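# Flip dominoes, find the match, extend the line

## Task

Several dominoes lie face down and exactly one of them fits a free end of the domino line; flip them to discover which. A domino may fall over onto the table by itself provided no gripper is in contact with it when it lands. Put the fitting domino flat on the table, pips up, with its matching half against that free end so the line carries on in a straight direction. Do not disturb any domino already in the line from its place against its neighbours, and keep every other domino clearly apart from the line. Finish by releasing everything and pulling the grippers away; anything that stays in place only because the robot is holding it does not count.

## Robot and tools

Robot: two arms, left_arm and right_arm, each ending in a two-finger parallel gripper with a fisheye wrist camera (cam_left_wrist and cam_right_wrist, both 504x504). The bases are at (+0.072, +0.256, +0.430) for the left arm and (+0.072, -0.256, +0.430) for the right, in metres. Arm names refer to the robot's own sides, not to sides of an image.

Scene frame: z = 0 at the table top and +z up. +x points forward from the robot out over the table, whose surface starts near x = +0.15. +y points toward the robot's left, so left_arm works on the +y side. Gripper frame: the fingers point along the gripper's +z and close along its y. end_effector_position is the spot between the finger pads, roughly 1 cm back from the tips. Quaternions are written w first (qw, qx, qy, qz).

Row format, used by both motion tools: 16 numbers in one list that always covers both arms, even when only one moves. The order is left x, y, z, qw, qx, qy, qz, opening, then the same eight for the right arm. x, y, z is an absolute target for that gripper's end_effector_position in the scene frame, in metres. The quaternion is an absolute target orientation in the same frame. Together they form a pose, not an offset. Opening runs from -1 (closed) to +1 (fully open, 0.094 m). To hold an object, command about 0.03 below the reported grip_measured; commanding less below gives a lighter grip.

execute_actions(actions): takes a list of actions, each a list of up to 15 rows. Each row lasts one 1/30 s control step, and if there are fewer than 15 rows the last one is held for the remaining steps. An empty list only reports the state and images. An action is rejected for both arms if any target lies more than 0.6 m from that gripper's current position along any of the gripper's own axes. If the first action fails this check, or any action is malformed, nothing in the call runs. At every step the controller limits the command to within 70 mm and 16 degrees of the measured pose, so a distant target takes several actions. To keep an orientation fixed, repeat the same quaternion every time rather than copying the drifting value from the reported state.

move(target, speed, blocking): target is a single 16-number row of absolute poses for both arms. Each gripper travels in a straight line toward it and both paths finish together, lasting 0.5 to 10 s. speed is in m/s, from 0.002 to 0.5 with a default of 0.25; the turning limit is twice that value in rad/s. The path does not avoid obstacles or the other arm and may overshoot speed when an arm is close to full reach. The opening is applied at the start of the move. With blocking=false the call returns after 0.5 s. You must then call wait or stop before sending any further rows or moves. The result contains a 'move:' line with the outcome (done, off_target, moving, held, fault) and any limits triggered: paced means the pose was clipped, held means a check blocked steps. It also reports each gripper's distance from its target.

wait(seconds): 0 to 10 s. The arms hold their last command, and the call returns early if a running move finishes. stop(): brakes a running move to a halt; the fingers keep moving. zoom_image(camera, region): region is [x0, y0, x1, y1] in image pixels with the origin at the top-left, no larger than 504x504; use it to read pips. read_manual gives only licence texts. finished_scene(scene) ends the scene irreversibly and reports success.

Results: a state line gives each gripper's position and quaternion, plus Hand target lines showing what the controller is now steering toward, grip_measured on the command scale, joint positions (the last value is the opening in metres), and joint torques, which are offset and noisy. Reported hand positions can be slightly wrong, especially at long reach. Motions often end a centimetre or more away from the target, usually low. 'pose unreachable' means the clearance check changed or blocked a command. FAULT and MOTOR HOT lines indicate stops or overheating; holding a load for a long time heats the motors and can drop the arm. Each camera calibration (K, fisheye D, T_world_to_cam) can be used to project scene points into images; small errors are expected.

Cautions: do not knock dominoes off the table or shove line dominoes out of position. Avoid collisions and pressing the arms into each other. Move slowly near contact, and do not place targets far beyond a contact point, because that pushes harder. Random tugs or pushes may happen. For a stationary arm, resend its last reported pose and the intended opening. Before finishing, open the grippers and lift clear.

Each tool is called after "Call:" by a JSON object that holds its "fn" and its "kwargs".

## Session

Call:
{"fn": "execute_actions", "kwargs": {"actions": []}}

Scene clock: 0.00 s.
left_arm: end_effector_position=(+0.2851, -0.1183, +0.1858) grip_measured=+1.000 end_effector_quat_wxyz=(-0.152, +0.546, -0.822, +0.054) | right_arm: end_effector_position=(+0.4521, -0.1026, +0.2811) grip_measured=+1.000 end_effector_quat_wxyz=(+0.122, -0.266, +0.840, +0.456)
Joint positions: left_arm=[ 0.049  2.451  0.907  0.569 -1.273 -1.554  0.094] | right_arm=[-0.726  1.206  0.6   -0.256 -0.287 -0.676  0.094]
Joint velocities: left_arm=[-0.005 -0.015 -0.002  0.012 -0.081 -0.037  0.   ] | right_arm=[-0.015  0.005 -0.027 -0.022  0.022  0.051  0.   ]
Joint torques (N m, as the arm reports them, + toward a larger angle): no reading
Motor temperatures (°C, as the motors report them): left_arm=[24 24 25 24 24 26] | right_arm=[26 28 25 26 26 27]
Hand target (left_arm): +0.286, -0.119, +0.186; +0.152, -0.547, +0.821, -0.055
Hand target (right_arm): +0.454, -0.103, +0.282; +0.125, -0.267, +0.840, +0.456
camera_calibration (this result's frames):
cam_left_wrist: T_world_to_cam=[[0.890831, -0.386394, 0.238996, -0.341595], [-0.453169, -0.793326, 0.406536, -0.0391631], [0.032519, -0.470461, -0.881821, 0.220749], [0, 0, 0, 1]] pos_world=[0.279378, -0.0592057, 0.292222]
cam_right_wrist: T_world_to_cam=[[0.539798, -0.445404, -0.714306, -0.0838342], [-0.660106, -0.750539, -0.0308434, 0.233439], [-0.522377, 0.488167, -0.699153, 0.609281], [0, 0, 0, 1]] pos_world=[0.517622, -0.159566, 0.373298]

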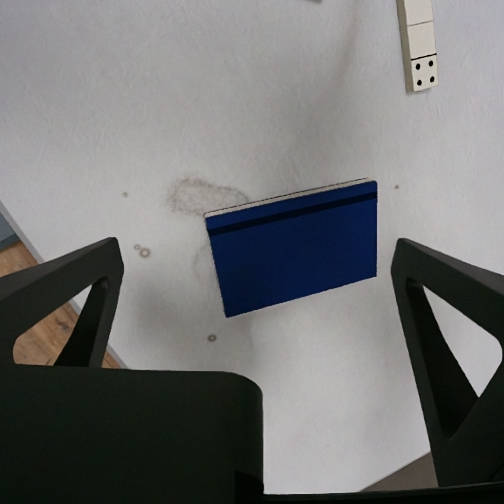

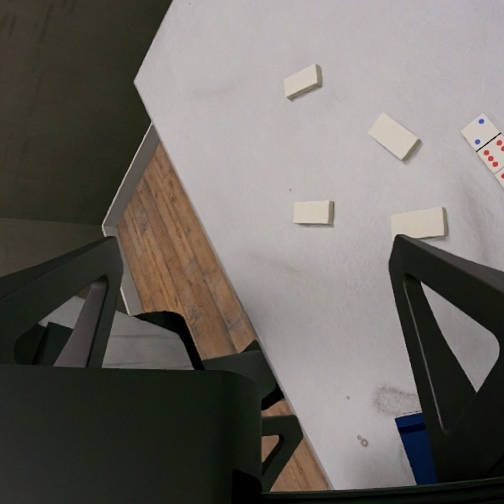

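The arms start close together, so the right arm moves away first.

Call:
{"fn": "move", "kwargs": {"target": [0.286,-0.119,0.186,0.152,-0.547,0.821,-0.055,1,0.52,-0.28,0.3,0.125,-0.267,0.84,0.456,1], "speed": 0.3}}

Call:
{"fn": "move", "kwargs": {"target": [0.38,0.12,0.25,0.26,0,0.966,0,1,0.52,-0.28,0.3,0.125,-0.267,0.84,0.456,1], "speed": 0.35}}

Scene clock: 6.10 s.
left_arm: end_effector_position=(+0.2851, -0.1183, +0.1858) grip_measured=+1.000 end_effector_quat_wxyz=(-0.152, +0.546, -0.822, +0.054) | right_arm: end_effector_position=(+0.5114, -0.2788, +0.2978) grip_measured=+1.000 end_effector_quat_wxyz=(+0.116, -0.267, +0.841, +0.456)
Joint positions: left_arm=[ 0.049  2.451  0.907  0.569 -1.273 -1.554  0.094] | right_arm=[-1.136  1.023  0.883 -0.877 -0.525 -1.034  0.094]
Joint velocities: left_arm=[-0.005 -0.015 -0.007 -0.007  0.022  0.037  0.   ] | right_arm=[ 0.005  0.005  0.002 -0.007  0.022  0.007  0.   ]
Joint torques (N m, as the arm reports them, + toward a larger angle): left_arm=[-15.26  -6.31   0.14   0.45  -0.16   0.12] | right_arm=[  3.18 -12.47   3.6   -0.6   -0.58   0.09]
Motor temperatures (°C, as the motors report them): left_arm=[25 25 25 24 24 26] | right_arm=[26 28 25 26 26 27]
Hand target (left_arm): +0.286, -0.119, +0.186; +0.152, -0.547, +0.821, -0.055
Hand target (right_arm): +0.515, -0.282, +0.303; +0.122, -0.271, +0.840, +0.455
Off the commanded pose (left_arm): 0.001 m, 0 deg.
Off the commanded pose (right_arm): 0.009 m, 1 deg.
move: done
camera_calibration (this result's frames):
cam_left_wrist: T_world_to_cam=[[0.890831, -0.386394, 0.238996, -0.341595], [-0.453169, -0.793326, 0.406536, -0.0391631], [0.032519, -0.470461, -0.881821, 0.220749], [0, 0, 0, 1]] pos_world=[0.279378, -0.0592057, 0.292222]
cam_right_wrist: T_world_to_cam=[[0.535037, -0.445964, -0.717532, -0.179168], [-0.656427, -0.754104, -0.0207788, 0.134982], [-0.531827, 0.482125, -0.696216, 0.740249], [0, 0, 0, 1]] pos_world=[0.578151, -0.335004, 0.389619]

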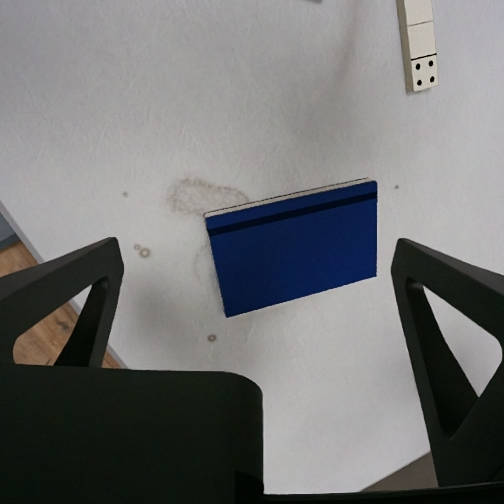

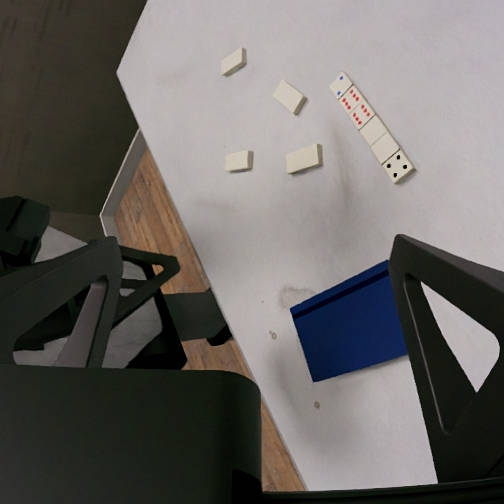

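Scene clock: 8.13 s.
left_arm: end_effector_position=(+0.2825, -0.0984, +0.1919) grip_measured=+1.000 end_effector_quat_wxyz=(-0.158, +0.502, -0.849, +0.043) | right_arm: end_effector_position=(+0.5119, -0.2783, +0.2986) grip_measured=+1.000 end_effector_quat_wxyz=(+0.118, -0.266, +0.840, +0.458)
Joint positions: left_arm=[ 0.05   2.42   0.848  0.597 -1.281 -1.448  0.094] | right_arm=[-1.136  1.023  0.883 -0.877 -0.531 -1.034  0.094]
Joint velocities: left_arm=[-0.005  0.015  0.002  0.012 -0.125  0.007  0.   ] | right_arm=[-0.005  0.005 -0.017  0.012  0.007 -0.007  0.   ]
Joint torques (N m, as the arm reports them, + toward a larger angle): left_arm=[-14.63  -5.08   0.28   0.41  -0.13   0.08] | right_arm=[  3.62 -11.66   4.     0.02  -0.55   0.18]
Motor temperatures (°C, as the motors report them): left_arm=[25 25 25 24 24 26] | right_arm=[26 28 25 26 26 27]
Hand target (left_arm): +0.281, -0.100, +0.190; +0.157, -0.503, +0.849, -0.044
Hand target (right_arm): +0.520, -0.280, +0.300; +0.125, -0.267, +0.840, +0.456
Off the commanded pose (left_arm): 0.246 m, 61 deg; position and orientation clipped at the last step of the last action.
Off the commanded pose (right_arm): 0.008 m, 1 deg.
move: held (left_arm); limits=paced,held; held on 52 of 61 steps (left_arm), including the last (left_arm)
pose unreachable (left arm): on one or more control steps of this call, first in action 0 (counted from 0), this arm could not follow its commanded pose, so it was not sent that pose on those steps. On the call's last step it was still not sent that pose. It may still have moved: this result reports where it is.
cause: the commanded pose would bring two parts of the arm too close to each other (its wrist (the part past joint 4) and its wrist camera, with joints 5 (wrist yaw) and 6 (wrist roll) between them).
camera_calibration (this result's frames):
cam_left_wrist: T_world_to_cam=[[0.849396, -0.481388, 0.216316, -0.326374], [-0.527478, -0.761047, 0.377591, 0.00264163], [-0.0171412, -0.434826, -0.900351, 0.256678], [0, 0, 0, 1]] pos_world=[0.283013, -0.0434915, 0.300703]
cam_right_wrist: T_world_to_cam=[[0.534896, -0.44326, -0.71931, -0.177255], [-0.658155, -0.752443, -0.0257423, 0.138533], [-0.529829, 0.487187, -0.694212, 0.740555], [0, 0, 0, 1]] pos_world=[0.578357, -0.33512, 0.390167]

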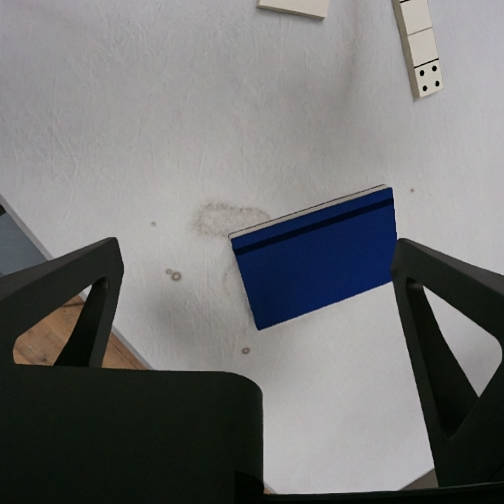

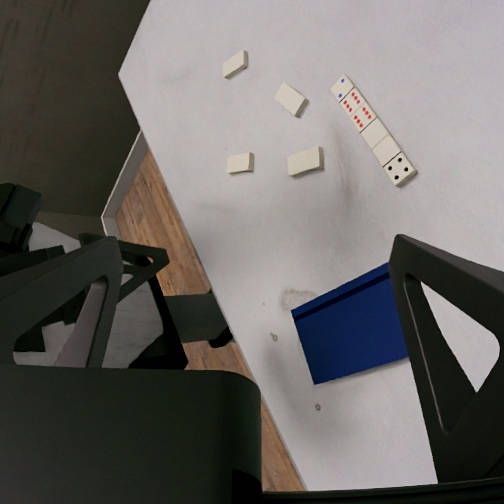

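Call:
{"fn": "move", "kwargs": {"target": [0.36,-0.04,0.16,0.0,-0.45,0.85,-0.28,1,0.52,-0.28,0.3,0.125,-0.267,0.84,0.456,1], "speed": 0.3}}

Call:
{"fn": "move", "kwargs": {"target": [0.40,0.14,0.22,0.22,0,0.975,0,1,0.52,-0.28,0.3,0.125,-0.267,0.84,0.456,1], "speed": 0.35}}

Scene clock: 15.57 s.
left_arm: end_effector_position=(+0.3646, -0.0476, +0.1574) grip_measured=+1.000 end_effector_quat_wxyz=(-0.000, +0.462, -0.840, +0.284) | right_arm: end_effector_position=(+0.5119, -0.2783, +0.2986) grip_measured=+1.000 end_effector_quat_wxyz=(+0.118, -0.266, +0.840, +0.458)
Joint positions: left_arm=[ 0.429  2.129  0.594  0.969 -0.406 -0.981  0.094] | right_arm=[-1.136  1.023  0.883 -0.877 -0.532 -1.034  0.094]
Joint velocities: left_arm=[ 0.005 -0.005  0.027 -0.012 -0.095  0.037  0.   ] | right_arm=[ 0.015  0.005 -0.007  0.002 -0.066 -0.007  0.   ]
Joint torques (N m, as the arm reports them, + toward a larger angle): left_arm=[-11.54  -6.01  -4.26   0.27   0.42   0.28] | right_arm=[  3.3  -11.7    3.99  -0.08  -0.64   0.17]
Motor temperatures (°C, as the motors report them): left_arm=[25 25 25 24 24 26] | right_arm=[26 28 25 26 26 27]
Hand target (left_arm): +0.357, -0.043, +0.160; -0.006, -0.452, +0.847, -0.281
Hand target (right_arm): +0.520, -0.280, +0.300; +0.125, -0.267, +0.840, +0.456
Off the commanded pose (left_arm): 0.009 m, 2 deg.
Off the commanded pose (right_arm): 0.008 m, 1 deg.
move: done
camera_calibration (this result's frames):
cam_left_wrist: T_world_to_cam=[[0.786867, -0.412901, 0.458643, -0.376285], [-0.603082, -0.356864, 0.7134, 0.0915543], [-0.130891, -0.83795, -0.529818, 0.213079], [0, 0, 0, 1]] pos_world=[0.379191, 0.055854, 0.220159]
cam_right_wrist: T_world_to_cam=[[0.534887, -0.44309, -0.719421, -0.177136], [-0.658262, -0.752338, -0.0260523, 0.138755], [-0.529704, 0.487503, -0.694085, 0.740573], [0, 0, 0, 1]] pos_world=[0.57837, -0.335128, 0.390201]

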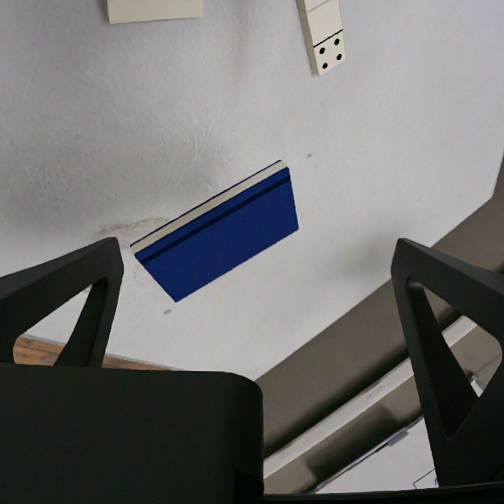

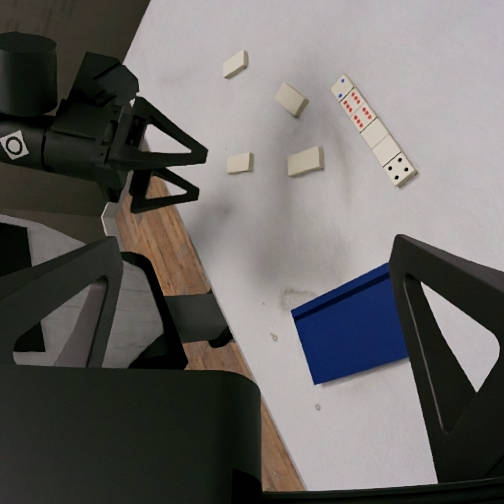

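Scene clock: 18.03 s.
left_arm: end_effector_position=(+0.4082, +0.1322, +0.2213) grip_measured=+1.000 end_effector_quat_wxyz=(+0.219, -0.002, +0.976, -0.005) | right_arm: end_effector_position=(+0.5119, -0.2783, +0.2986) grip_measured=+1.000 end_effector_quat_wxyz=(+0.118, -0.266, +0.840, +0.458)
Joint positions: left_arm=[ 0.447  1.744  0.316  1.152 -0.843  0.312  0.094] | right_arm=[-1.136  1.023  0.883 -0.877 -0.532 -1.034  0.094]
Joint velocities: left_arm=[-0.015  0.005 -0.012  0.002 -0.022  0.007  0.   ] | right_arm=[-0.015  0.005  0.022  0.007 -0.081 -0.081  0.   ]
Joint torques (N m, as the arm reports them, + toward a larger angle): left_arm=[-6.86 -4.18 -3.34  1.6   0.25  0.17] | right_arm=[  4.11 -12.05   3.97  -0.16  -0.64   0.25]
Motor temperatures (°C, as the motors report them): left_arm=[25 25 25 24 24 26] | right_arm=[26 28 25 26 26 27]
Hand target (left_arm): +0.404, +0.139, +0.220; +0.218, -0.001, +0.976, -0.000
Hand target (right_arm): +0.520, -0.280, +0.300; +0.125, -0.267, +0.840, +0.456
Off the commanded pose (left_arm): 0.011 m, 1 deg.
Off the commanded pose (right_arm): 0.008 m, 1 deg.
move: off_target (left_arm)
camera_calibration (this result's frames):
cam_left_wrist: T_world_to_cam=[[0.0197777, -0.999801, -0.0027117, 0.127198], [-0.98255, -0.019938, 0.184925, 0.363775], [-0.184943, -0.000993005, -0.982749, 0.414947], [0, 0, 0, 1]] pos_world=[0.431653, 0.134837, 0.340862]
cam_right_wrist: T_world_to_cam=[[0.534887, -0.44309, -0.719421, -0.177136], [-0.658262, -0.752338, -0.0260523, 0.138755], [-0.529704, 0.487503, -0.694085, 0.740573], [0, 0, 0, 1]] pos_world=[0.57837, -0.335128, 0.390201]

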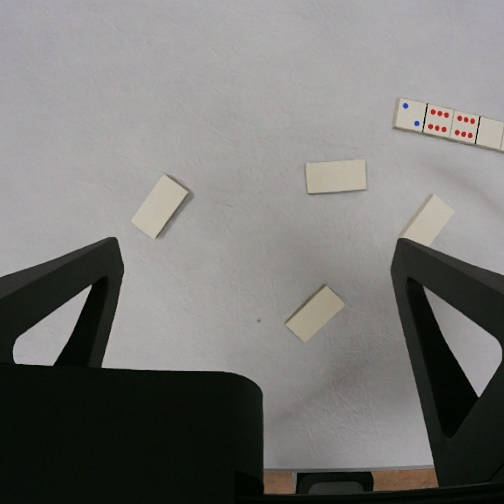

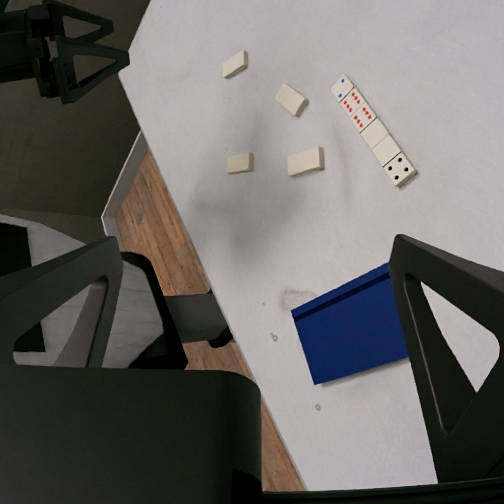

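Call:
{"fn": "move", "kwargs": {"target": [0.435,0.08,0.03,0.344,0.602,0.645,-0.321,0.1,0.52,-0.28,0.3,0.125,-0.267,0.84,0.456,1], "speed": 0.35}}

Scene clock: 31.50 s.
left_arm: end_effector_position=(+0.4421, +0.0797, +0.0385) grip_measured=+0.102 end_effector_quat_wxyz=(+0.357, +0.594, +0.648, -0.315) | right_arm: end_effector_position=(+0.5119, -0.2783, +0.2986) grip_measured=+1.000 end_effector_quat_wxyz=(+0.118, -0.266, +0.840, +0.458)
Joint positions: left_arm=[1.038 1.934 0.88  0.227 0.525 1.816 0.052] | right_arm=[-1.136  1.023  0.883 -0.877 -0.532 -1.034  0.094]
Joint velocities: left_arm=[-0.005 -0.015 -0.007 -0.017  0.022 -0.037 -0.   ] | right_arm=[-0.005  0.015 -0.007 -0.002  0.037  0.037  0.   ]
Joint torques (N m, as the arm reports them, + toward a larger angle): left_arm=[-7.42 -6.7  -3.11 -0.66  0.64  0.18] | right_arm=[  3.55 -12.22   3.91  -0.14  -0.58   0.2 ]
Motor temperatures (°C, as the motors report them): left_arm=[25 25 25 24 24 26] | right_arm=[26 28 25 26 26 27]
Hand target (left_arm): +0.431, +0.078, +0.032; +0.349, +0.595, +0.647, -0.326
Hand target (right_arm): +0.520, -0.280, +0.300; +0.125, -0.267, +0.840, +0.456
Off the commanded pose (left_arm): 0.011 m, 2 deg.
Off the commanded pose (right_arm): 0.008 m, 1 deg.
move: off_target (left_arm)
camera_calibration (this result's frames):
cam_left_wrist: T_world_to_cam=[[-0.992981, -0.116768, -0.018839, 0.451525], [-0.102332, 0.928014, -0.358215, -0.0139315], [0.0593108, -0.353773, -0.933449, 0.159732], [0, 0, 0, 1]] pos_world=[0.437456, 0.122161, 0.152618]
cam_right_wrist: T_world_to_cam=[[0.534887, -0.44309, -0.719421, -0.177136], [-0.658262, -0.752338, -0.0260523, 0.138755], [-0.529704, 0.487503, -0.694085, 0.740573], [0, 0, 0, 1]] pos_world=[0.57837, -0.335128, 0.390201]

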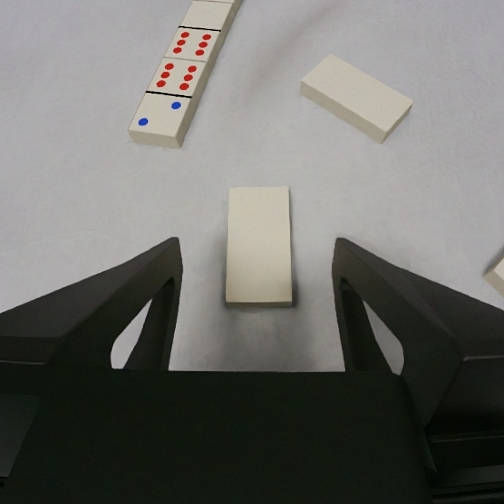

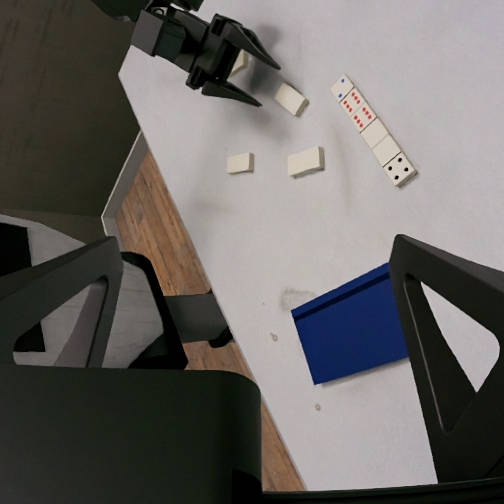

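Call:
{"fn": "execute_actions", "kwargs": {"actions": [[[0.434,0.074,0.02,0.35,0.597,0.647,-0.32,0.1,0.52,-0.28,0.3,0.125,-0.267,0.84,0.456,1]],[[0.434,0.074,0.008,0.35,0.597,0.647,-0.32,0.1,0.52,-0.28,0.3,0.125,-0.267,0.84,0.456,1]]]}}

Scene clock: 37.73 s.
left_arm: end_effector_position=(+0.4437, +0.0748, +0.0148) grip_measured=+0.102 end_effector_quat_wxyz=(+0.357, +0.597, +0.647, -0.313) | right_arm: end_effector_position=(+0.5119, -0.2783, +0.2986) grip_measured=+1.000 end_effector_quat_wxyz=(+0.118, -0.266, +0.840, +0.458)
Joint positions: left_arm=[1.049 1.996 0.938 0.227 0.528 1.829 0.052] | right_arm=[-1.136  1.023  0.883 -0.877 -0.532 -1.034  0.094]
Joint velocities: left_arm=[-0.005  0.005 -0.002 -0.007  0.022 -0.051 -0.001] | right_arm=[ 0.015  0.005 -0.007 -0.002  0.007 -0.037  0.   ]
Joint torques (N m, as the arm reports them, + toward a larger angle): left_arm=[-7.1  -6.32 -3.22 -0.23  0.72  0.18] | right_arm=[  3.67 -12.01   4.05  -0.24  -0.59   0.2 ]
Motor temperatures (°C, as the motors report them): left_arm=[25 25 25 24 24 26] | right_arm=[26 28 25 26 26 27]
Hand target (left_arm): +0.434, +0.074, +0.009; +0.350, +0.597, +0.647, -0.320
Hand target (right_arm): +0.520, -0.280, +0.300; +0.125, -0.267, +0.840, +0.456
Off the commanded pose (left_arm): 0.012 m, 1 deg.
Off the commanded pose (right_arm): 0.008 m, 1 deg.
camera_calibration (this result's frames):
cam_left_wrist: T_world_to_cam=[[-0.993205, -0.11408, -0.0230065, 0.452034], [-0.0986421, 0.930135, -0.353721, -0.0195711], [0.0617516, -0.349048, -0.935068, 0.134341], [0, 0, 0, 1]] pos_world=[0.438736, 0.116663, 0.129095]
cam_right_wrist: T_world_to_cam=[[0.534887, -0.44309, -0.719421, -0.177136], [-0.658262, -0.752338, -0.0260523, 0.138755], [-0.529704, 0.487503, -0.694085, 0.740573], [0, 0, 0, 1]] pos_world=[0.57837, -0.335128, 0.390201]

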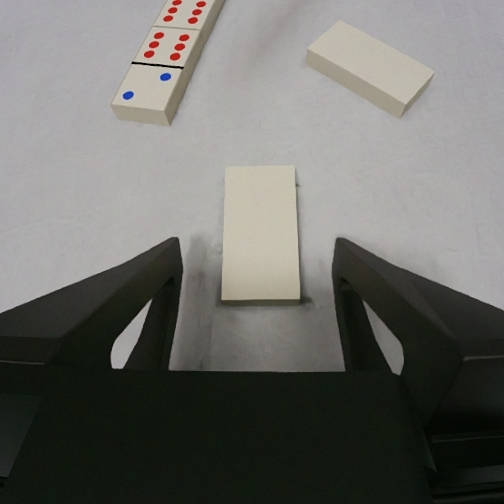

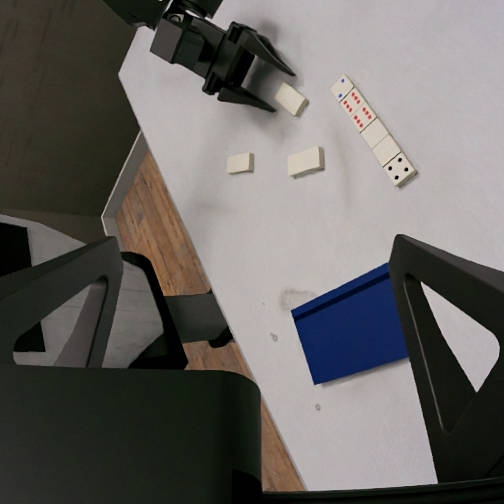

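Call:
{"fn": "execute_actions", "kwargs": {"actions": [[[0.433,0.074,0.005,0.35,0.597,0.647,-0.32,0.1,0.52,-0.28,0.3,0.125,-0.267,0.84,0.456,1]],[[0.433,0.074,0.005,0.35,0.597,0.647,-0.32,-0.52,0.52,-0.28,0.3,0.125,-0.267,0.84,0.456,1]],[[0.433,0.074,0.055,0.35,0.597,0.647,-0.32,-0.52,0.52,-0.28,0.3,0.125,-0.267,0.84,0.456,1]]]}}

Call:
{"fn": "move", "kwargs": {"target": [0.49,0.17,0.11,0,0.17,0.985,0,-0.52,0.52,-0.28,0.3,0.125,-0.267,0.84,0.456,1], "speed": 0.45}}

Call:
{"fn": "move", "kwargs": {"target": [0.52,0.21,0.06,-0.372,-0.452,0.782,-0.215,-0.52,0.52,-0.28,0.3,0.125,-0.267,0.84,0.456,1], "speed": 0.45}}

Call:
{"fn": "move", "kwargs": {"target": [0.52,0.21,0.034,-0.372,-0.452,0.782,-0.215,-0.52,0.52,-0.28,0.3,0.125,-0.267,0.84,0.456,1], "speed": 0.05}}

Scene clock: 49.37 s.
left_arm: end_effector_position=(+0.4334, +0.0741, +0.0489) grip_measured=-0.494 end_effector_quat_wxyz=(+0.349, +0.599, +0.645, -0.320) | right_arm: end_effector_position=(+0.5119, -0.2783, +0.2986) grip_measured=+1.000 end_effector_quat_wxyz=(+0.118, -0.266, +0.840, +0.458)
Joint positions: left_arm=[1.02  1.919 0.85  0.227 0.502 1.811 0.024] | right_arm=[-1.136  1.023  0.883 -0.877 -0.532 -1.034  0.094]
Joint velocities: left_arm=[-0.005 -0.015 -0.012  0.017 -0.066 -0.022 -0.   ] | right_arm=[ 0.005  0.015 -0.022  0.002  0.051 -0.051  0.   ]
Joint torques (N m, as the arm reports them, + toward a larger angle): left_arm=[-8.26 -8.55 -4.92  0.14  0.51  0.  ] | right_arm=[  4.19 -11.48   4.1   -0.05  -0.55   0.24]
Motor temperatures (°C, as the motors report them): left_arm=[25 25 25 24 24 26] | right_arm=[26 28 25 26 26 27]
Hand target (left_arm): +0.434, +0.074, +0.055; +0.350, +0.597, +0.647, -0.320
Hand target (right_arm): +0.520, -0.280, +0.300; +0.125, -0.267, +0.840, +0.456
Off the commanded pose (left_arm): 0.006 m, 0 deg.
Off the commanded pose (right_arm): 0.008 m, 1 deg.
camera_calibration (this result's frames):
cam_left_wrist: T_world_to_cam=[[-0.995065, -0.0989626, -0.00719711, 0.441397], [-0.0900889, 0.931474, -0.352476, -0.0118024], [0.0415859, -0.350088, -0.935793, 0.175565], [0, 0, 0, 1]] pos_world=[0.430854, 0.116139, 0.163309]
cam_right_wrist: T_world_to_cam=[[0.534887, -0.44309, -0.719421, -0.177136], [-0.658262, -0.752338, -0.0260523, 0.138755], [-0.529704, 0.487503, -0.694085, 0.740573], [0, 0, 0, 1]] pos_world=[0.57837, -0.335128, 0.390201]

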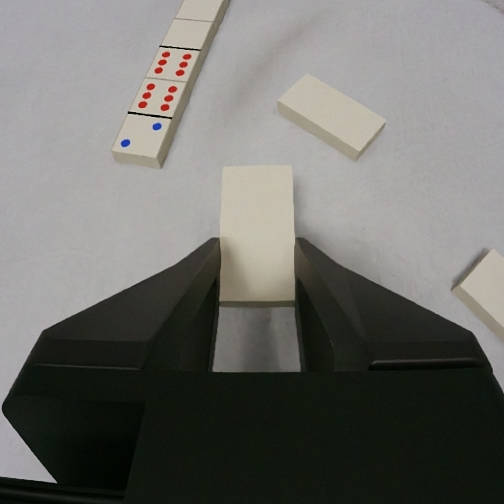

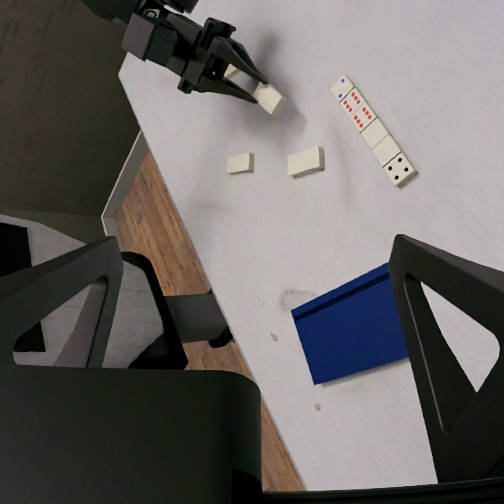

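Scene clock: 51.73 s.
left_arm: end_effector_position=(+0.4843, +0.1710, +0.1017) grip_measured=-0.494 end_effector_quat_wxyz=(-0.004, +0.178, +0.984, +0.005) | right_arm: end_effector_position=(+0.5119, -0.2783, +0.2986) grip_measured=+1.000 end_effector_quat_wxyz=(+0.118, -0.266, +0.840, +0.458)
Joint positions: left_arm=[ 0.74   1.648  0.782  0.12  -0.692  0.454  0.024] | right_arm=[-1.136  1.023  0.883 -0.877 -0.532 -1.034  0.094]
Joint velocities: left_arm=[-0.015 -0.005 -0.012  0.002 -0.022 -0.11   0.   ] | right_arm=[-0.015  0.005 -0.007  0.022  0.037 -0.051  0.   ]
Joint torques (N m, as the arm reports them, + toward a larger angle): left_arm=[-9.68 -9.21 -0.37 -0.27 -0.04  0.  ] | right_arm=[  3.81 -11.82   4.01  -0.14  -0.63   0.16]
Motor temperatures (°C, as the motors report them): left_arm=[25 25 25 24 24 26] | right_arm=[26 28 25 26 26 27]
Hand target (left_arm): +0.492, +0.171, +0.108; +0.000, +0.174, +0.985, +0.004
Hand target (right_arm): +0.520, -0.280, +0.300; +0.125, -0.267, +0.840, +0.456
Off the commanded pose (left_arm): 0.010 m, 1 deg.
Off the commanded pose (right_arm): 0.008 m, 1 deg.
move: done
camera_calibration (this result's frames):
cam_left_wrist: T_world_to_cam=[[-0.341008, -0.939667, -0.0272012, 0.331087], [-0.761346, 0.259091, 0.594327, 0.264916], [-0.551422, 0.22338, -0.803763, 0.432444], [0, 0, 0, 1]] pos_world=[0.553055, 0.145875, 0.199142]
cam_right_wrist: T_world_to_cam=[[0.534887, -0.44309, -0.719421, -0.177136], [-0.658262, -0.752338, -0.0260523, 0.138755], [-0.529704, 0.487503, -0.694085, 0.740573], [0, 0, 0, 1]] pos_world=[0.57837, -0.335128, 0.390201]

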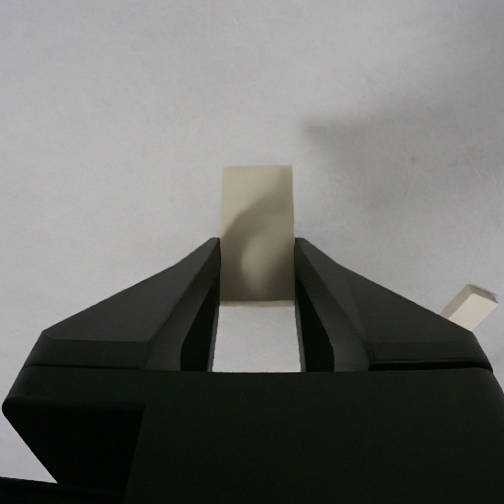

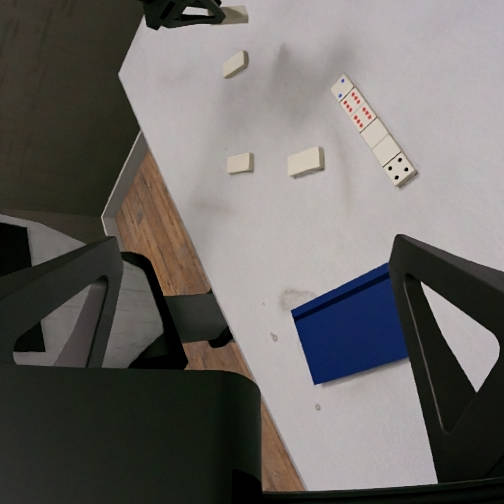

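Scene clock: 54.13 s.
left_arm: end_effector_position=(+0.5288, +0.2136, +0.0665) grip_measured=-0.493 end_effector_quat_wxyz=(+0.355, +0.452, -0.786, +0.227) | right_arm: end_effector_position=(+0.5119, -0.2783, +0.2986) grip_measured=+1.000 end_effector_quat_wxyz=(+0.118, -0.266, +0.840, +0.458)
Joint positions: left_arm=[ 1.088  1.723  1.286 -0.786  0.218 -0.753  0.024] | right_arm=[-1.136  1.023  0.883 -0.877 -0.532 -1.034  0.094]
Joint velocities: left_arm=[ 0.005 -0.015 -0.027 -0.017  0.007 -0.037 -0.   ] | right_arm=[-0.015 -0.024  0.002 -0.007  0.037 -0.081  0.   ]
Joint torques (N m, as the arm reports them, + toward a larger angle): left_arm=[-6.85 -9.74  1.56 -1.25  0.48  0.03] | right_arm=[  3.6  -12.06   4.01  -0.01  -0.61   0.2 ]
Motor temperatures (°C, as the motors report them): left_arm=[25 25 25 24 24 26] | right_arm=[26 28 25 26 26 27]
Hand target (left_arm): +0.519, +0.209, +0.062; -0.374, -0.453, +0.779, -0.220
Hand target (right_arm): +0.520, -0.280, +0.300; +0.125, -0.267, +0.840, +0.456
Off the commanded pose (left_arm): 0.012 m, 2 deg.
Off the commanded pose (right_arm): 0.008 m, 1 deg.
move: off_target (left_arm)
camera_calibration (this result's frames):
cam_left_wrist: T_world_to_cam=[[0.868206, -0.495945, 0.0160228, -0.351777], [-0.0512705, -0.0575431, 0.997026, -0.0259158], [-0.493548, -0.866445, -0.0753866, 0.572952], [0, 0, 0, 1]] pos_world=[0.586866, 0.320478, 0.0746681]
cam_right_wrist: T_world_to_cam=[[0.534887, -0.44309, -0.719421, -0.177136], [-0.658262, -0.752338, -0.0260523, 0.138755], [-0.529704, 0.487503, -0.694085, 0.740573], [0, 0, 0, 1]] pos_world=[0.57837, -0.335128, 0.390201]

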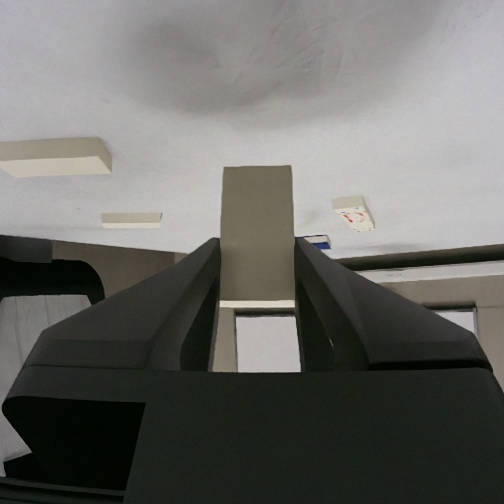

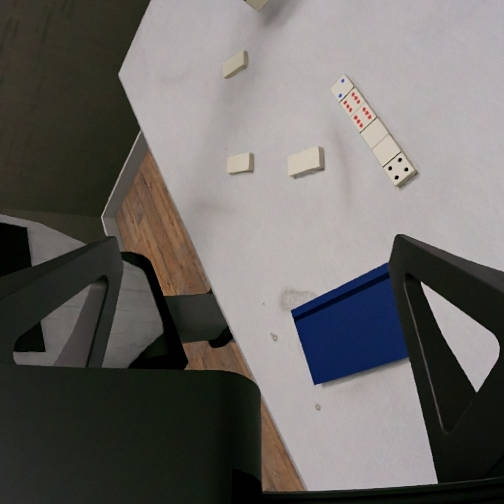

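Scene clock: 55.13 s.
left_arm: end_effector_position=(+0.5268, +0.2093, +0.0418) grip_measured=-0.493 end_effector_quat_wxyz=(+0.362, +0.454, -0.783, +0.221) | right_arm: end_effector_position=(+0.5119, -0.2783, +0.2986) grip_measured=+1.000 end_effector_quat_wxyz=(+0.118, -0.266, +0.840, +0.458)
Joint positions: left_arm=[ 1.099  1.79   1.336 -0.786  0.217 -0.753  0.024] | right_arm=[-1.136  1.023  0.883 -0.877 -0.532 -1.034  0.094]
Joint velocities: left_arm=[-0.024 -0.005  0.007  0.022  0.007 -0.007  0.001] | right_arm=[-0.005 -0.015  0.002 -0.022  0.066 -0.051  0.   ]
Joint torques (N m, as the arm reports them, + toward a larger angle): left_arm=[ -6.43 -10.32   1.22  -1.17   0.25   0.19] | right_arm=[  3.88 -12.13   3.99   0.08  -0.68   0.16]
Motor temperatures (°C, as the motors report them): left_arm=[25 25 25 24 24 26] | right_arm=[26 28 25 26 26 27]
Hand target (left_arm): +0.519, +0.210, +0.035; -0.372, -0.452, +0.782, -0.215
Hand target (right_arm): +0.520, -0.280, +0.300; +0.125, -0.267, +0.840, +0.456
Off the commanded pose (left_arm): 0.010 m, 1 deg.
Off the commanded pose (right_arm): 0.008 m, 1 deg.
move: done
camera_calibration (this result's frames):
cam_left_wrist: T_world_to_cam=[[0.867792, -0.496916, -0.0033117, -0.350517], [-0.0307928, -0.0604243, 0.997698, -0.0118573], [-0.495972, -0.865692, -0.0677371, 0.567111], [0, 0, 0, 1]] pos_world=[0.585082, 0.316049, 0.0490837]
cam_right_wrist: T_world_to_cam=[[0.534887, -0.44309, -0.719421, -0.177136], [-0.658262, -0.752338, -0.0260523, 0.138755], [-0.529704, 0.487503, -0.694085, 0.740573], [0, 0, 0, 1]] pos_world=[0.57837, -0.335128, 0.390201]

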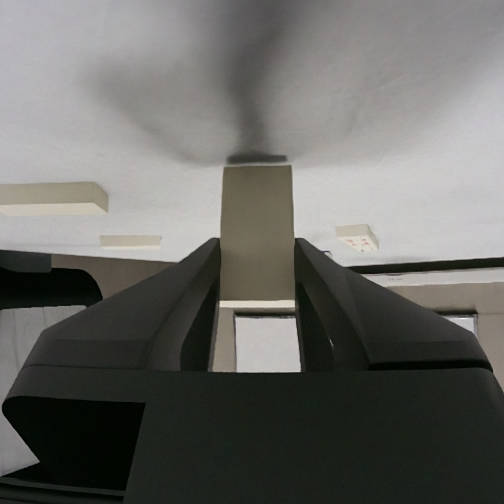

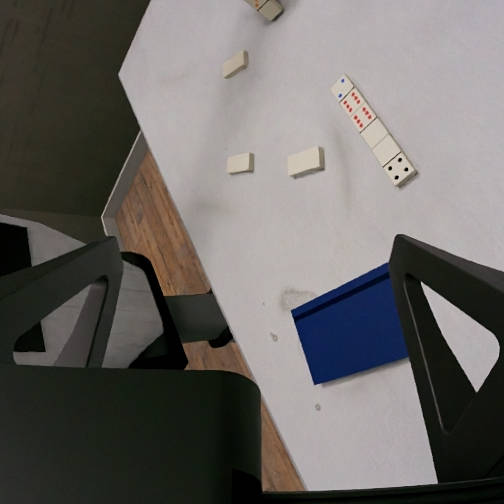

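Call:
{"fn": "execute_actions", "kwargs": {"actions": [[[0.52,0.21,0.031,-0.372,-0.452,0.782,-0.215,-0.52,0.52,-0.28,0.3,0.125,-0.267,0.84,0.456,1]],[[0.52,0.21,0.031,-0.372,-0.452,0.782,-0.215,0.3,0.52,-0.28,0.3,0.125,-0.267,0.84,0.456,1]],[[0.52,0.21,0.08,-0.372,-0.452,0.782,-0.215,0.3,0.52,-0.28,0.3,0.125,-0.267,0.84,0.456,1]]]}}

Scene clock: 60.20 s.
left_arm: end_effector_position=(+0.5156, +0.2086, +0.0708) grip_measured=+0.298 end_effector_quat_wxyz=(+0.372, +0.451, -0.782, +0.215) | right_arm: end_effector_position=(+0.5119, -0.2783, +0.2986) grip_measured=+1.000 end_effector_quat_wxyz=(+0.118, -0.266, +0.840, +0.458)
Joint positions: left_arm=[ 1.081  1.723  1.268 -0.804  0.206 -0.77   0.061] | right_arm=[-1.136  1.023  0.883 -0.877 -0.532 -1.034  0.094]
Joint velocities: left_arm=[ 0.005 -0.015 -0.022 -0.002 -0.066 -0.022 -0.001] | right_arm=[-0.005  0.005  0.002 -0.002 -0.007 -0.037  0.   ]
Joint torques (N m, as the arm reports them, + toward a larger angle): left_arm=[ -7.9  -12.96   0.41  -1.16   0.25  -0.03] | right_arm=[  3.62 -11.33   3.92   0.08  -0.62   0.18]
Motor temperatures (°C, as the motors report them): left_arm=[25 25 25 24 24 26] | right_arm=[26 28 25 26 26 27]
Hand target (left_arm): +0.520, +0.210, +0.080; -0.372, -0.452, +0.782, -0.215
Hand target (right_arm): +0.520, -0.280, +0.300; +0.125, -0.267, +0.840, +0.456
Off the commanded pose (left_arm): 0.010 m, 0 deg.
Off the commanded pose (right_arm): 0.008 m, 1 deg.
camera_calibration (this result's frames):
cam_left_wrist: T_world_to_cam=[[0.861357, -0.507659, -0.0186087, -0.334408], [-0.0123911, -0.0576166, 0.998262, -0.0513119], [-0.507848, -0.85963, -0.055919, 0.566981], [0, 0, 0, 1]] pos_world=[0.57535, 0.314672, 0.0767048]
cam_right_wrist: T_world_to_cam=[[0.534887, -0.44309, -0.719421, -0.177136], [-0.658262, -0.752338, -0.0260523, 0.138755], [-0.529704, 0.487503, -0.694085, 0.740573], [0, 0, 0, 1]] pos_world=[0.57837, -0.335128, 0.390201]

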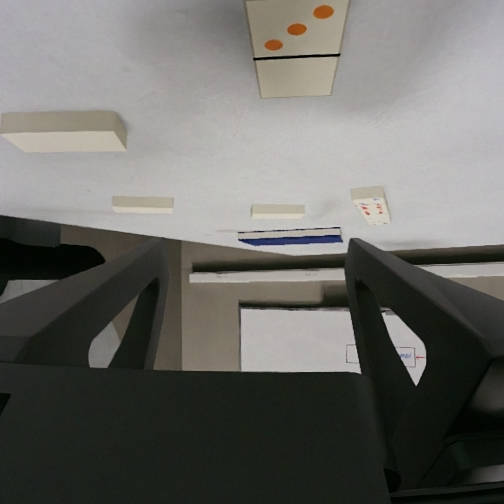

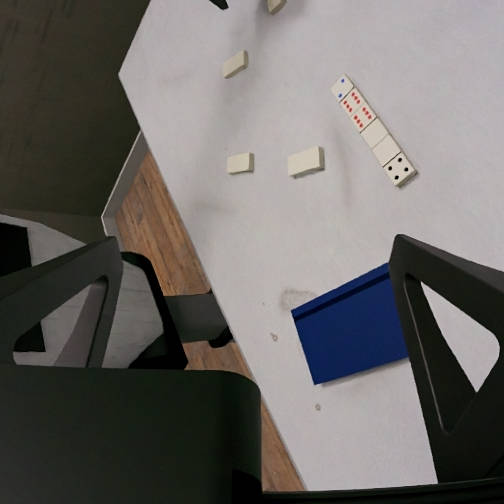

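Call:
{"fn": "move", "kwargs": {"target": [0.45,0.1,0.1,0.05,0,0.999,0,0.1,0.52,-0.28,0.3,0.125,-0.267,0.84,0.456,1], "speed": 0.45}}

Call:
{"fn": "move", "kwargs": {"target": [0.386,-0.012,0.03,0.448,0.266,0.842,-0.141,0.1,0.52,-0.28,0.3,0.125,-0.267,0.84,0.456,1], "speed": 0.35}}

Scene clock: 68.87 s.
left_arm: end_effector_position=(+0.4555, +0.1051, +0.0991) grip_measured=+0.102 end_effector_quat_wxyz=(+0.050, -0.002, +0.999, +0.007) | right_arm: end_effector_position=(+0.5119, -0.2783, +0.2986) grip_measured=+1.000 end_effector_quat_wxyz=(+0.118, -0.266, +0.840, +0.458)
Joint positions: left_arm=[ 0.63   1.829  0.735  0.427 -0.77   0.091  0.052] | right_arm=[-1.136  1.023  0.883 -0.877 -0.532 -1.034  0.094]
Joint velocities: left_arm=[ 0.005 -0.005  0.007  0.007 -0.022 -0.022 -0.001] | right_arm=[-0.005 -0.005 -0.022  0.007 -0.066 -0.007  0.   ]
Joint torques (N m, as the arm reports them, + toward a larger angle): left_arm=[-10.57  -5.8   -2.37   1.13   0.04   0.2 ] | right_arm=[  2.56 -11.84   4.03  -0.38  -0.62   0.16]
Motor temperatures (°C, as the motors report them): left_arm=[25 26 25 24 24 26] | right_arm=[26 28 25 26 26 27]
Hand target (left_arm): +0.450, +0.102, +0.099; +0.051, +0.005, +0.999, +0.006
Hand target (right_arm): +0.520, -0.280, +0.300; +0.125, -0.267, +0.840, +0.456
Off the commanded pose (left_arm): 0.008 m, 1 deg.
Off the commanded pose (right_arm): 0.008 m, 1 deg.
move: done
camera_calibration (this result's frames):
cam_left_wrist: T_world_to_cam=[[0.0169272, -0.999322, -0.0327004, 0.10305], [-0.86408, -0.031076, 0.502395, 0.348064], [-0.50307, 0.0197516, -0.86402, 0.434531], [0, 0, 0, 1]] pos_world=[0.51761, 0.105214, 0.203948]
cam_right_wrist: T_world_to_cam=[[0.534887, -0.44309, -0.719421, -0.177136], [-0.658262, -0.752338, -0.0260523, 0.138755], [-0.529704, 0.487503, -0.694085, 0.740573], [0, 0, 0, 1]] pos_world=[0.57837, -0.335128, 0.390201]

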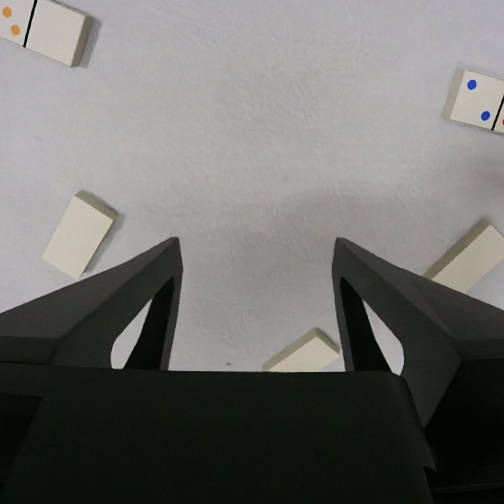

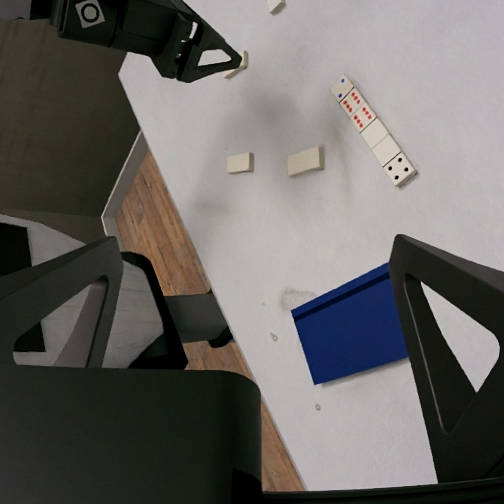

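Scene clock: 70.97 s.
left_arm: end_effector_position=(+0.3843, -0.0170, +0.0325) grip_measured=+0.101 end_effector_quat_wxyz=(+0.407, +0.283, +0.850, -0.179) | right_arm: end_effector_position=(+0.5119, -0.2783, +0.2986) grip_measured=+1.000 end_effector_quat_wxyz=(+0.118, -0.266, +0.840, +0.458)
Joint positions: left_arm=[0.814 2.524 0.821 1.528 0.153 0.941 0.052] | right_arm=[-1.136  1.023  0.883 -0.877 -0.532 -1.034  0.094]
Joint velocities: left_arm=[-0.005 -0.015  0.007 -0.017  0.007  0.037 -0.001] | right_arm=[-0.015  0.005 -0.012  0.002 -0.037 -0.022  0.   ]
Joint torques (N m, as the arm reports them, + toward a larger angle): left_arm=[-9.64 -3.16 -4.79  1.87  0.62  0.18] | right_arm=[  3.38 -11.66   4.14   0.24  -0.65   0.21]
Motor temperatures (°C, as the motors report them): left_arm=[25 25 25 24 24 26] | right_arm=[26 28 25 26 26 27]
Hand target (left_arm): +0.385, -0.013, +0.029; +0.414, +0.284, +0.848, -0.169
Hand target (right_arm): +0.520, -0.280, +0.300; +0.125, -0.267, +0.840, +0.456
Off the commanded pose (left_arm): 0.006 m, 7 deg.
Off the commanded pose (right_arm): 0.008 m, 1 deg.
joint sent to its limit (left arm) — the command would take joint 4 (wrist pitch) past its upper limit, so that joint was sent only as far as its limit.
move: off_target (left_arm)
camera_calibration (this result's frames):
cam_left_wrist: T_world_to_cam=[[-0.610148, -0.789153, 0.0703977, 0.22126], [-0.770146, 0.569892, -0.286528, 0.3159], [0.185996, -0.229041, -0.955482, 0.0774954], [0, 0, 0, 1]] pos_world=[0.363877, 0.0123294, 0.148983]
cam_right_wrist: T_world_to_cam=[[0.534887, -0.44309, -0.719421, -0.177136], [-0.658262, -0.752338, -0.0260523, 0.138755], [-0.529704, 0.487503, -0.694085, 0.740573], [0, 0, 0, 1]] pos_world=[0.57837, -0.335128, 0.390201]

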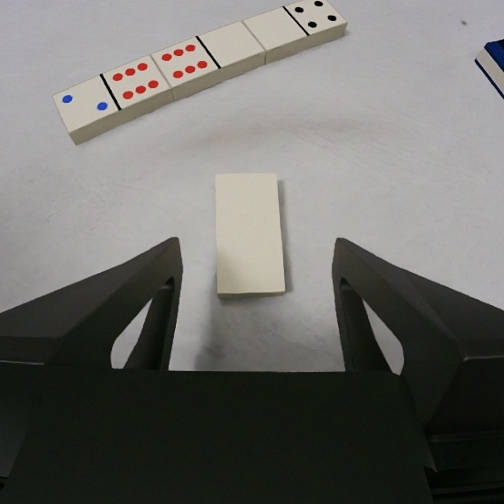

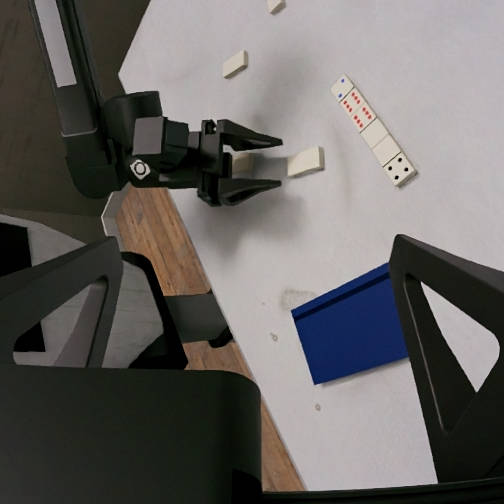

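Call:
{"fn": "execute_actions", "kwargs": {"actions": [[[0.39,-0.015,0.022,0.393,0.289,0.863,-0.132,0.1,0.52,-0.28,0.3,0.125,-0.267,0.84,0.456,1]],[[0.39,-0.015,0.011,0.393,0.289,0.863,-0.132,0.1,0.52,-0.28,0.3,0.125,-0.267,0.84,0.456,1]]]}}

Scene clock: 76.53 s.
left_arm: end_effector_position=(+0.3979, -0.0120, +0.0153) grip_measured=+0.101 end_effector_quat_wxyz=(+0.397, +0.283, +0.863, -0.130) | right_arm: end_effector_position=(+0.5119, -0.2783, +0.2986) grip_measured=+1.000 end_effector_quat_wxyz=(+0.118, -0.266, +0.840, +0.458)
Joint positions: left_arm=[0.805 2.536 0.869 1.528 0.05  0.965 0.052] | right_arm=[-1.136  1.023  0.883 -0.877 -0.532 -1.034  0.094]
Joint velocities: left_arm=[-0.005  0.015 -0.017 -0.012 -0.037 -0.007  0.   ] | right_arm=[ 0.005 -0.015 -0.007 -0.012  0.066  0.022  0.   ]
Joint torques (N m, as the arm reports them, + toward a larger angle): left_arm=[-10.38  -2.8   -4.81   0.9    0.58   0.16] | right_arm=[  3.77 -12.11   4.17  -0.02  -0.61   0.17]
Motor temperatures (°C, as the motors report them): left_arm=[25 25 25 24 24 26] | right_arm=[26 28 26 26 26 27]
Hand target (left_arm): +0.390, -0.015, +0.011; +0.393, +0.289, +0.863, -0.132
Hand target (right_arm): +0.520, -0.280, +0.300; +0.125, -0.267, +0.840, +0.456
Off the commanded pose (left_arm): 0.009 m, 1 deg.
Off the commanded pose (right_arm): 0.008 m, 1 deg.
camera_calibration (this result's frames):
cam_left_wrist: T_world_to_cam=[[-0.574333, -0.818601, -0.00585464, 0.221257], [-0.795182, 0.559573, -0.233589, 0.327674], [0.194492, -0.129502, -0.972318, 0.0577371], [0, 0, 0, 1]] pos_world=[0.376406, 0.00524108, 0.133975]
cam_right_wrist: T_world_to_cam=[[0.534887, -0.44309, -0.719421, -0.177136], [-0.658262, -0.752338, -0.0260523, 0.138755], [-0.529704, 0.487503, -0.694085, 0.740573], [0, 0, 0, 1]] pos_world=[0.57837, -0.335128, 0.390201]

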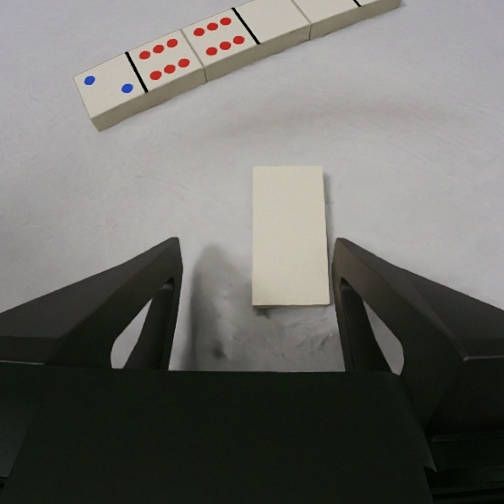

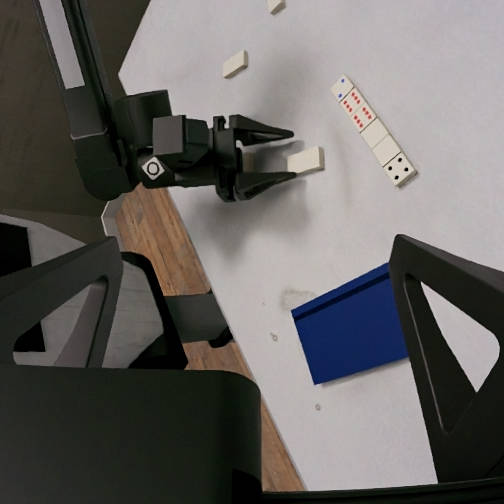

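Call:
{"fn": "execute_actions", "kwargs": {"actions": [[[0.381,-0.022,0.011,0.393,0.289,0.863,-0.132,0.1,0.52,-0.28,0.3,0.125,-0.267,0.84,0.456,1]],[[0.381,-0.022,0.007,0.393,0.289,0.863,-0.132,0.1,0.52,-0.28,0.3,0.125,-0.267,0.84,0.456,1]],[[0.381,-0.022,0.007,0.393,0.289,0.863,-0.132,-0.52,0.52,-0.28,0.3,0.125,-0.267,0.84,0.456,1]]]}}

Scene clock: 83.50 s.
left_arm: end_effector_position=(+0.3834, -0.0192, +0.0079) grip_measured=-0.490 end_effector_quat_wxyz=(+0.389, +0.287, +0.865, -0.135) | right_arm: end_effector_position=(+0.5119, -0.2783, +0.2986) grip_measured=+1.000 end_effector_quat_wxyz=(+0.118, -0.266, +0.840, +0.458)
Joint positions: left_arm=[0.805 2.573 0.885 1.529 0.047 0.965 0.024] | right_arm=[-1.136  1.023  0.883 -0.877 -0.532 -1.034  0.094]
Joint velocities: left_arm=[-0.015 -0.015  0.007 -0.007 -0.007 -0.007 -0.   ] | right_arm=[ 0.005  0.005 -0.002  0.002 -0.095  0.007  0.   ]
Joint torques (N m, as the arm reports them, + toward a larger angle): left_arm=[-11.08  -3.05  -4.53   1.39   0.47   0.19] | right_arm=[  3.64 -11.87   4.01  -0.04  -0.6    0.21]
Motor temperatures (°C, as the motors report them): left_arm=[25 25 25 24 24 26] | right_arm=[26 29 26 26 26 27]
Hand target (left_arm): +0.381, -0.022, +0.007; +0.393, +0.289, +0.863, -0.132
Hand target (right_arm): +0.520, -0.280, +0.300; +0.125, -0.267, +0.840, +0.456
Off the commanded pose (left_arm): 0.004 m, 1 deg.
Off the commanded pose (right_arm): 0.008 m, 1 deg.
camera_calibration (this result's frames):
cam_left_wrist: T_world_to_cam=[[-0.583517, -0.812086, 0.00491375, 0.210635], [-0.792892, 0.568396, -0.219654, 0.31763], [0.175585, -0.132068, -0.975565, 0.0596941], [0, 0, 0, 1]] pos_world=[0.364274, -0.00160287, 0.126969]
cam_right_wrist: T_world_to_cam=[[0.534887, -0.44309, -0.719421, -0.177136], [-0.658262, -0.752338, -0.0260523, 0.138755], [-0.529704, 0.487503, -0.694085, 0.740573], [0, 0, 0, 1]] pos_world=[0.57837, -0.335128, 0.390201]

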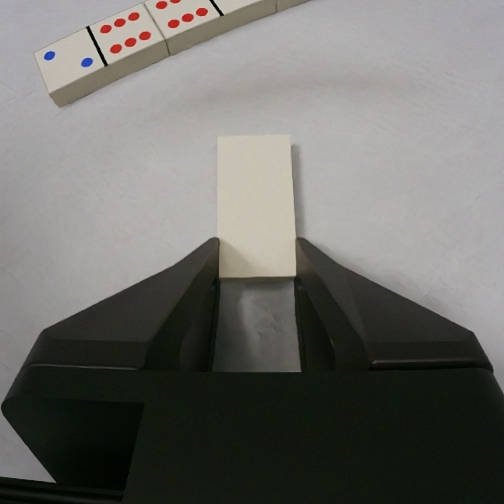

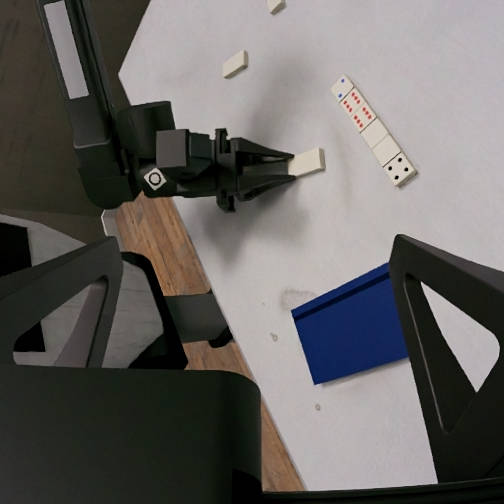

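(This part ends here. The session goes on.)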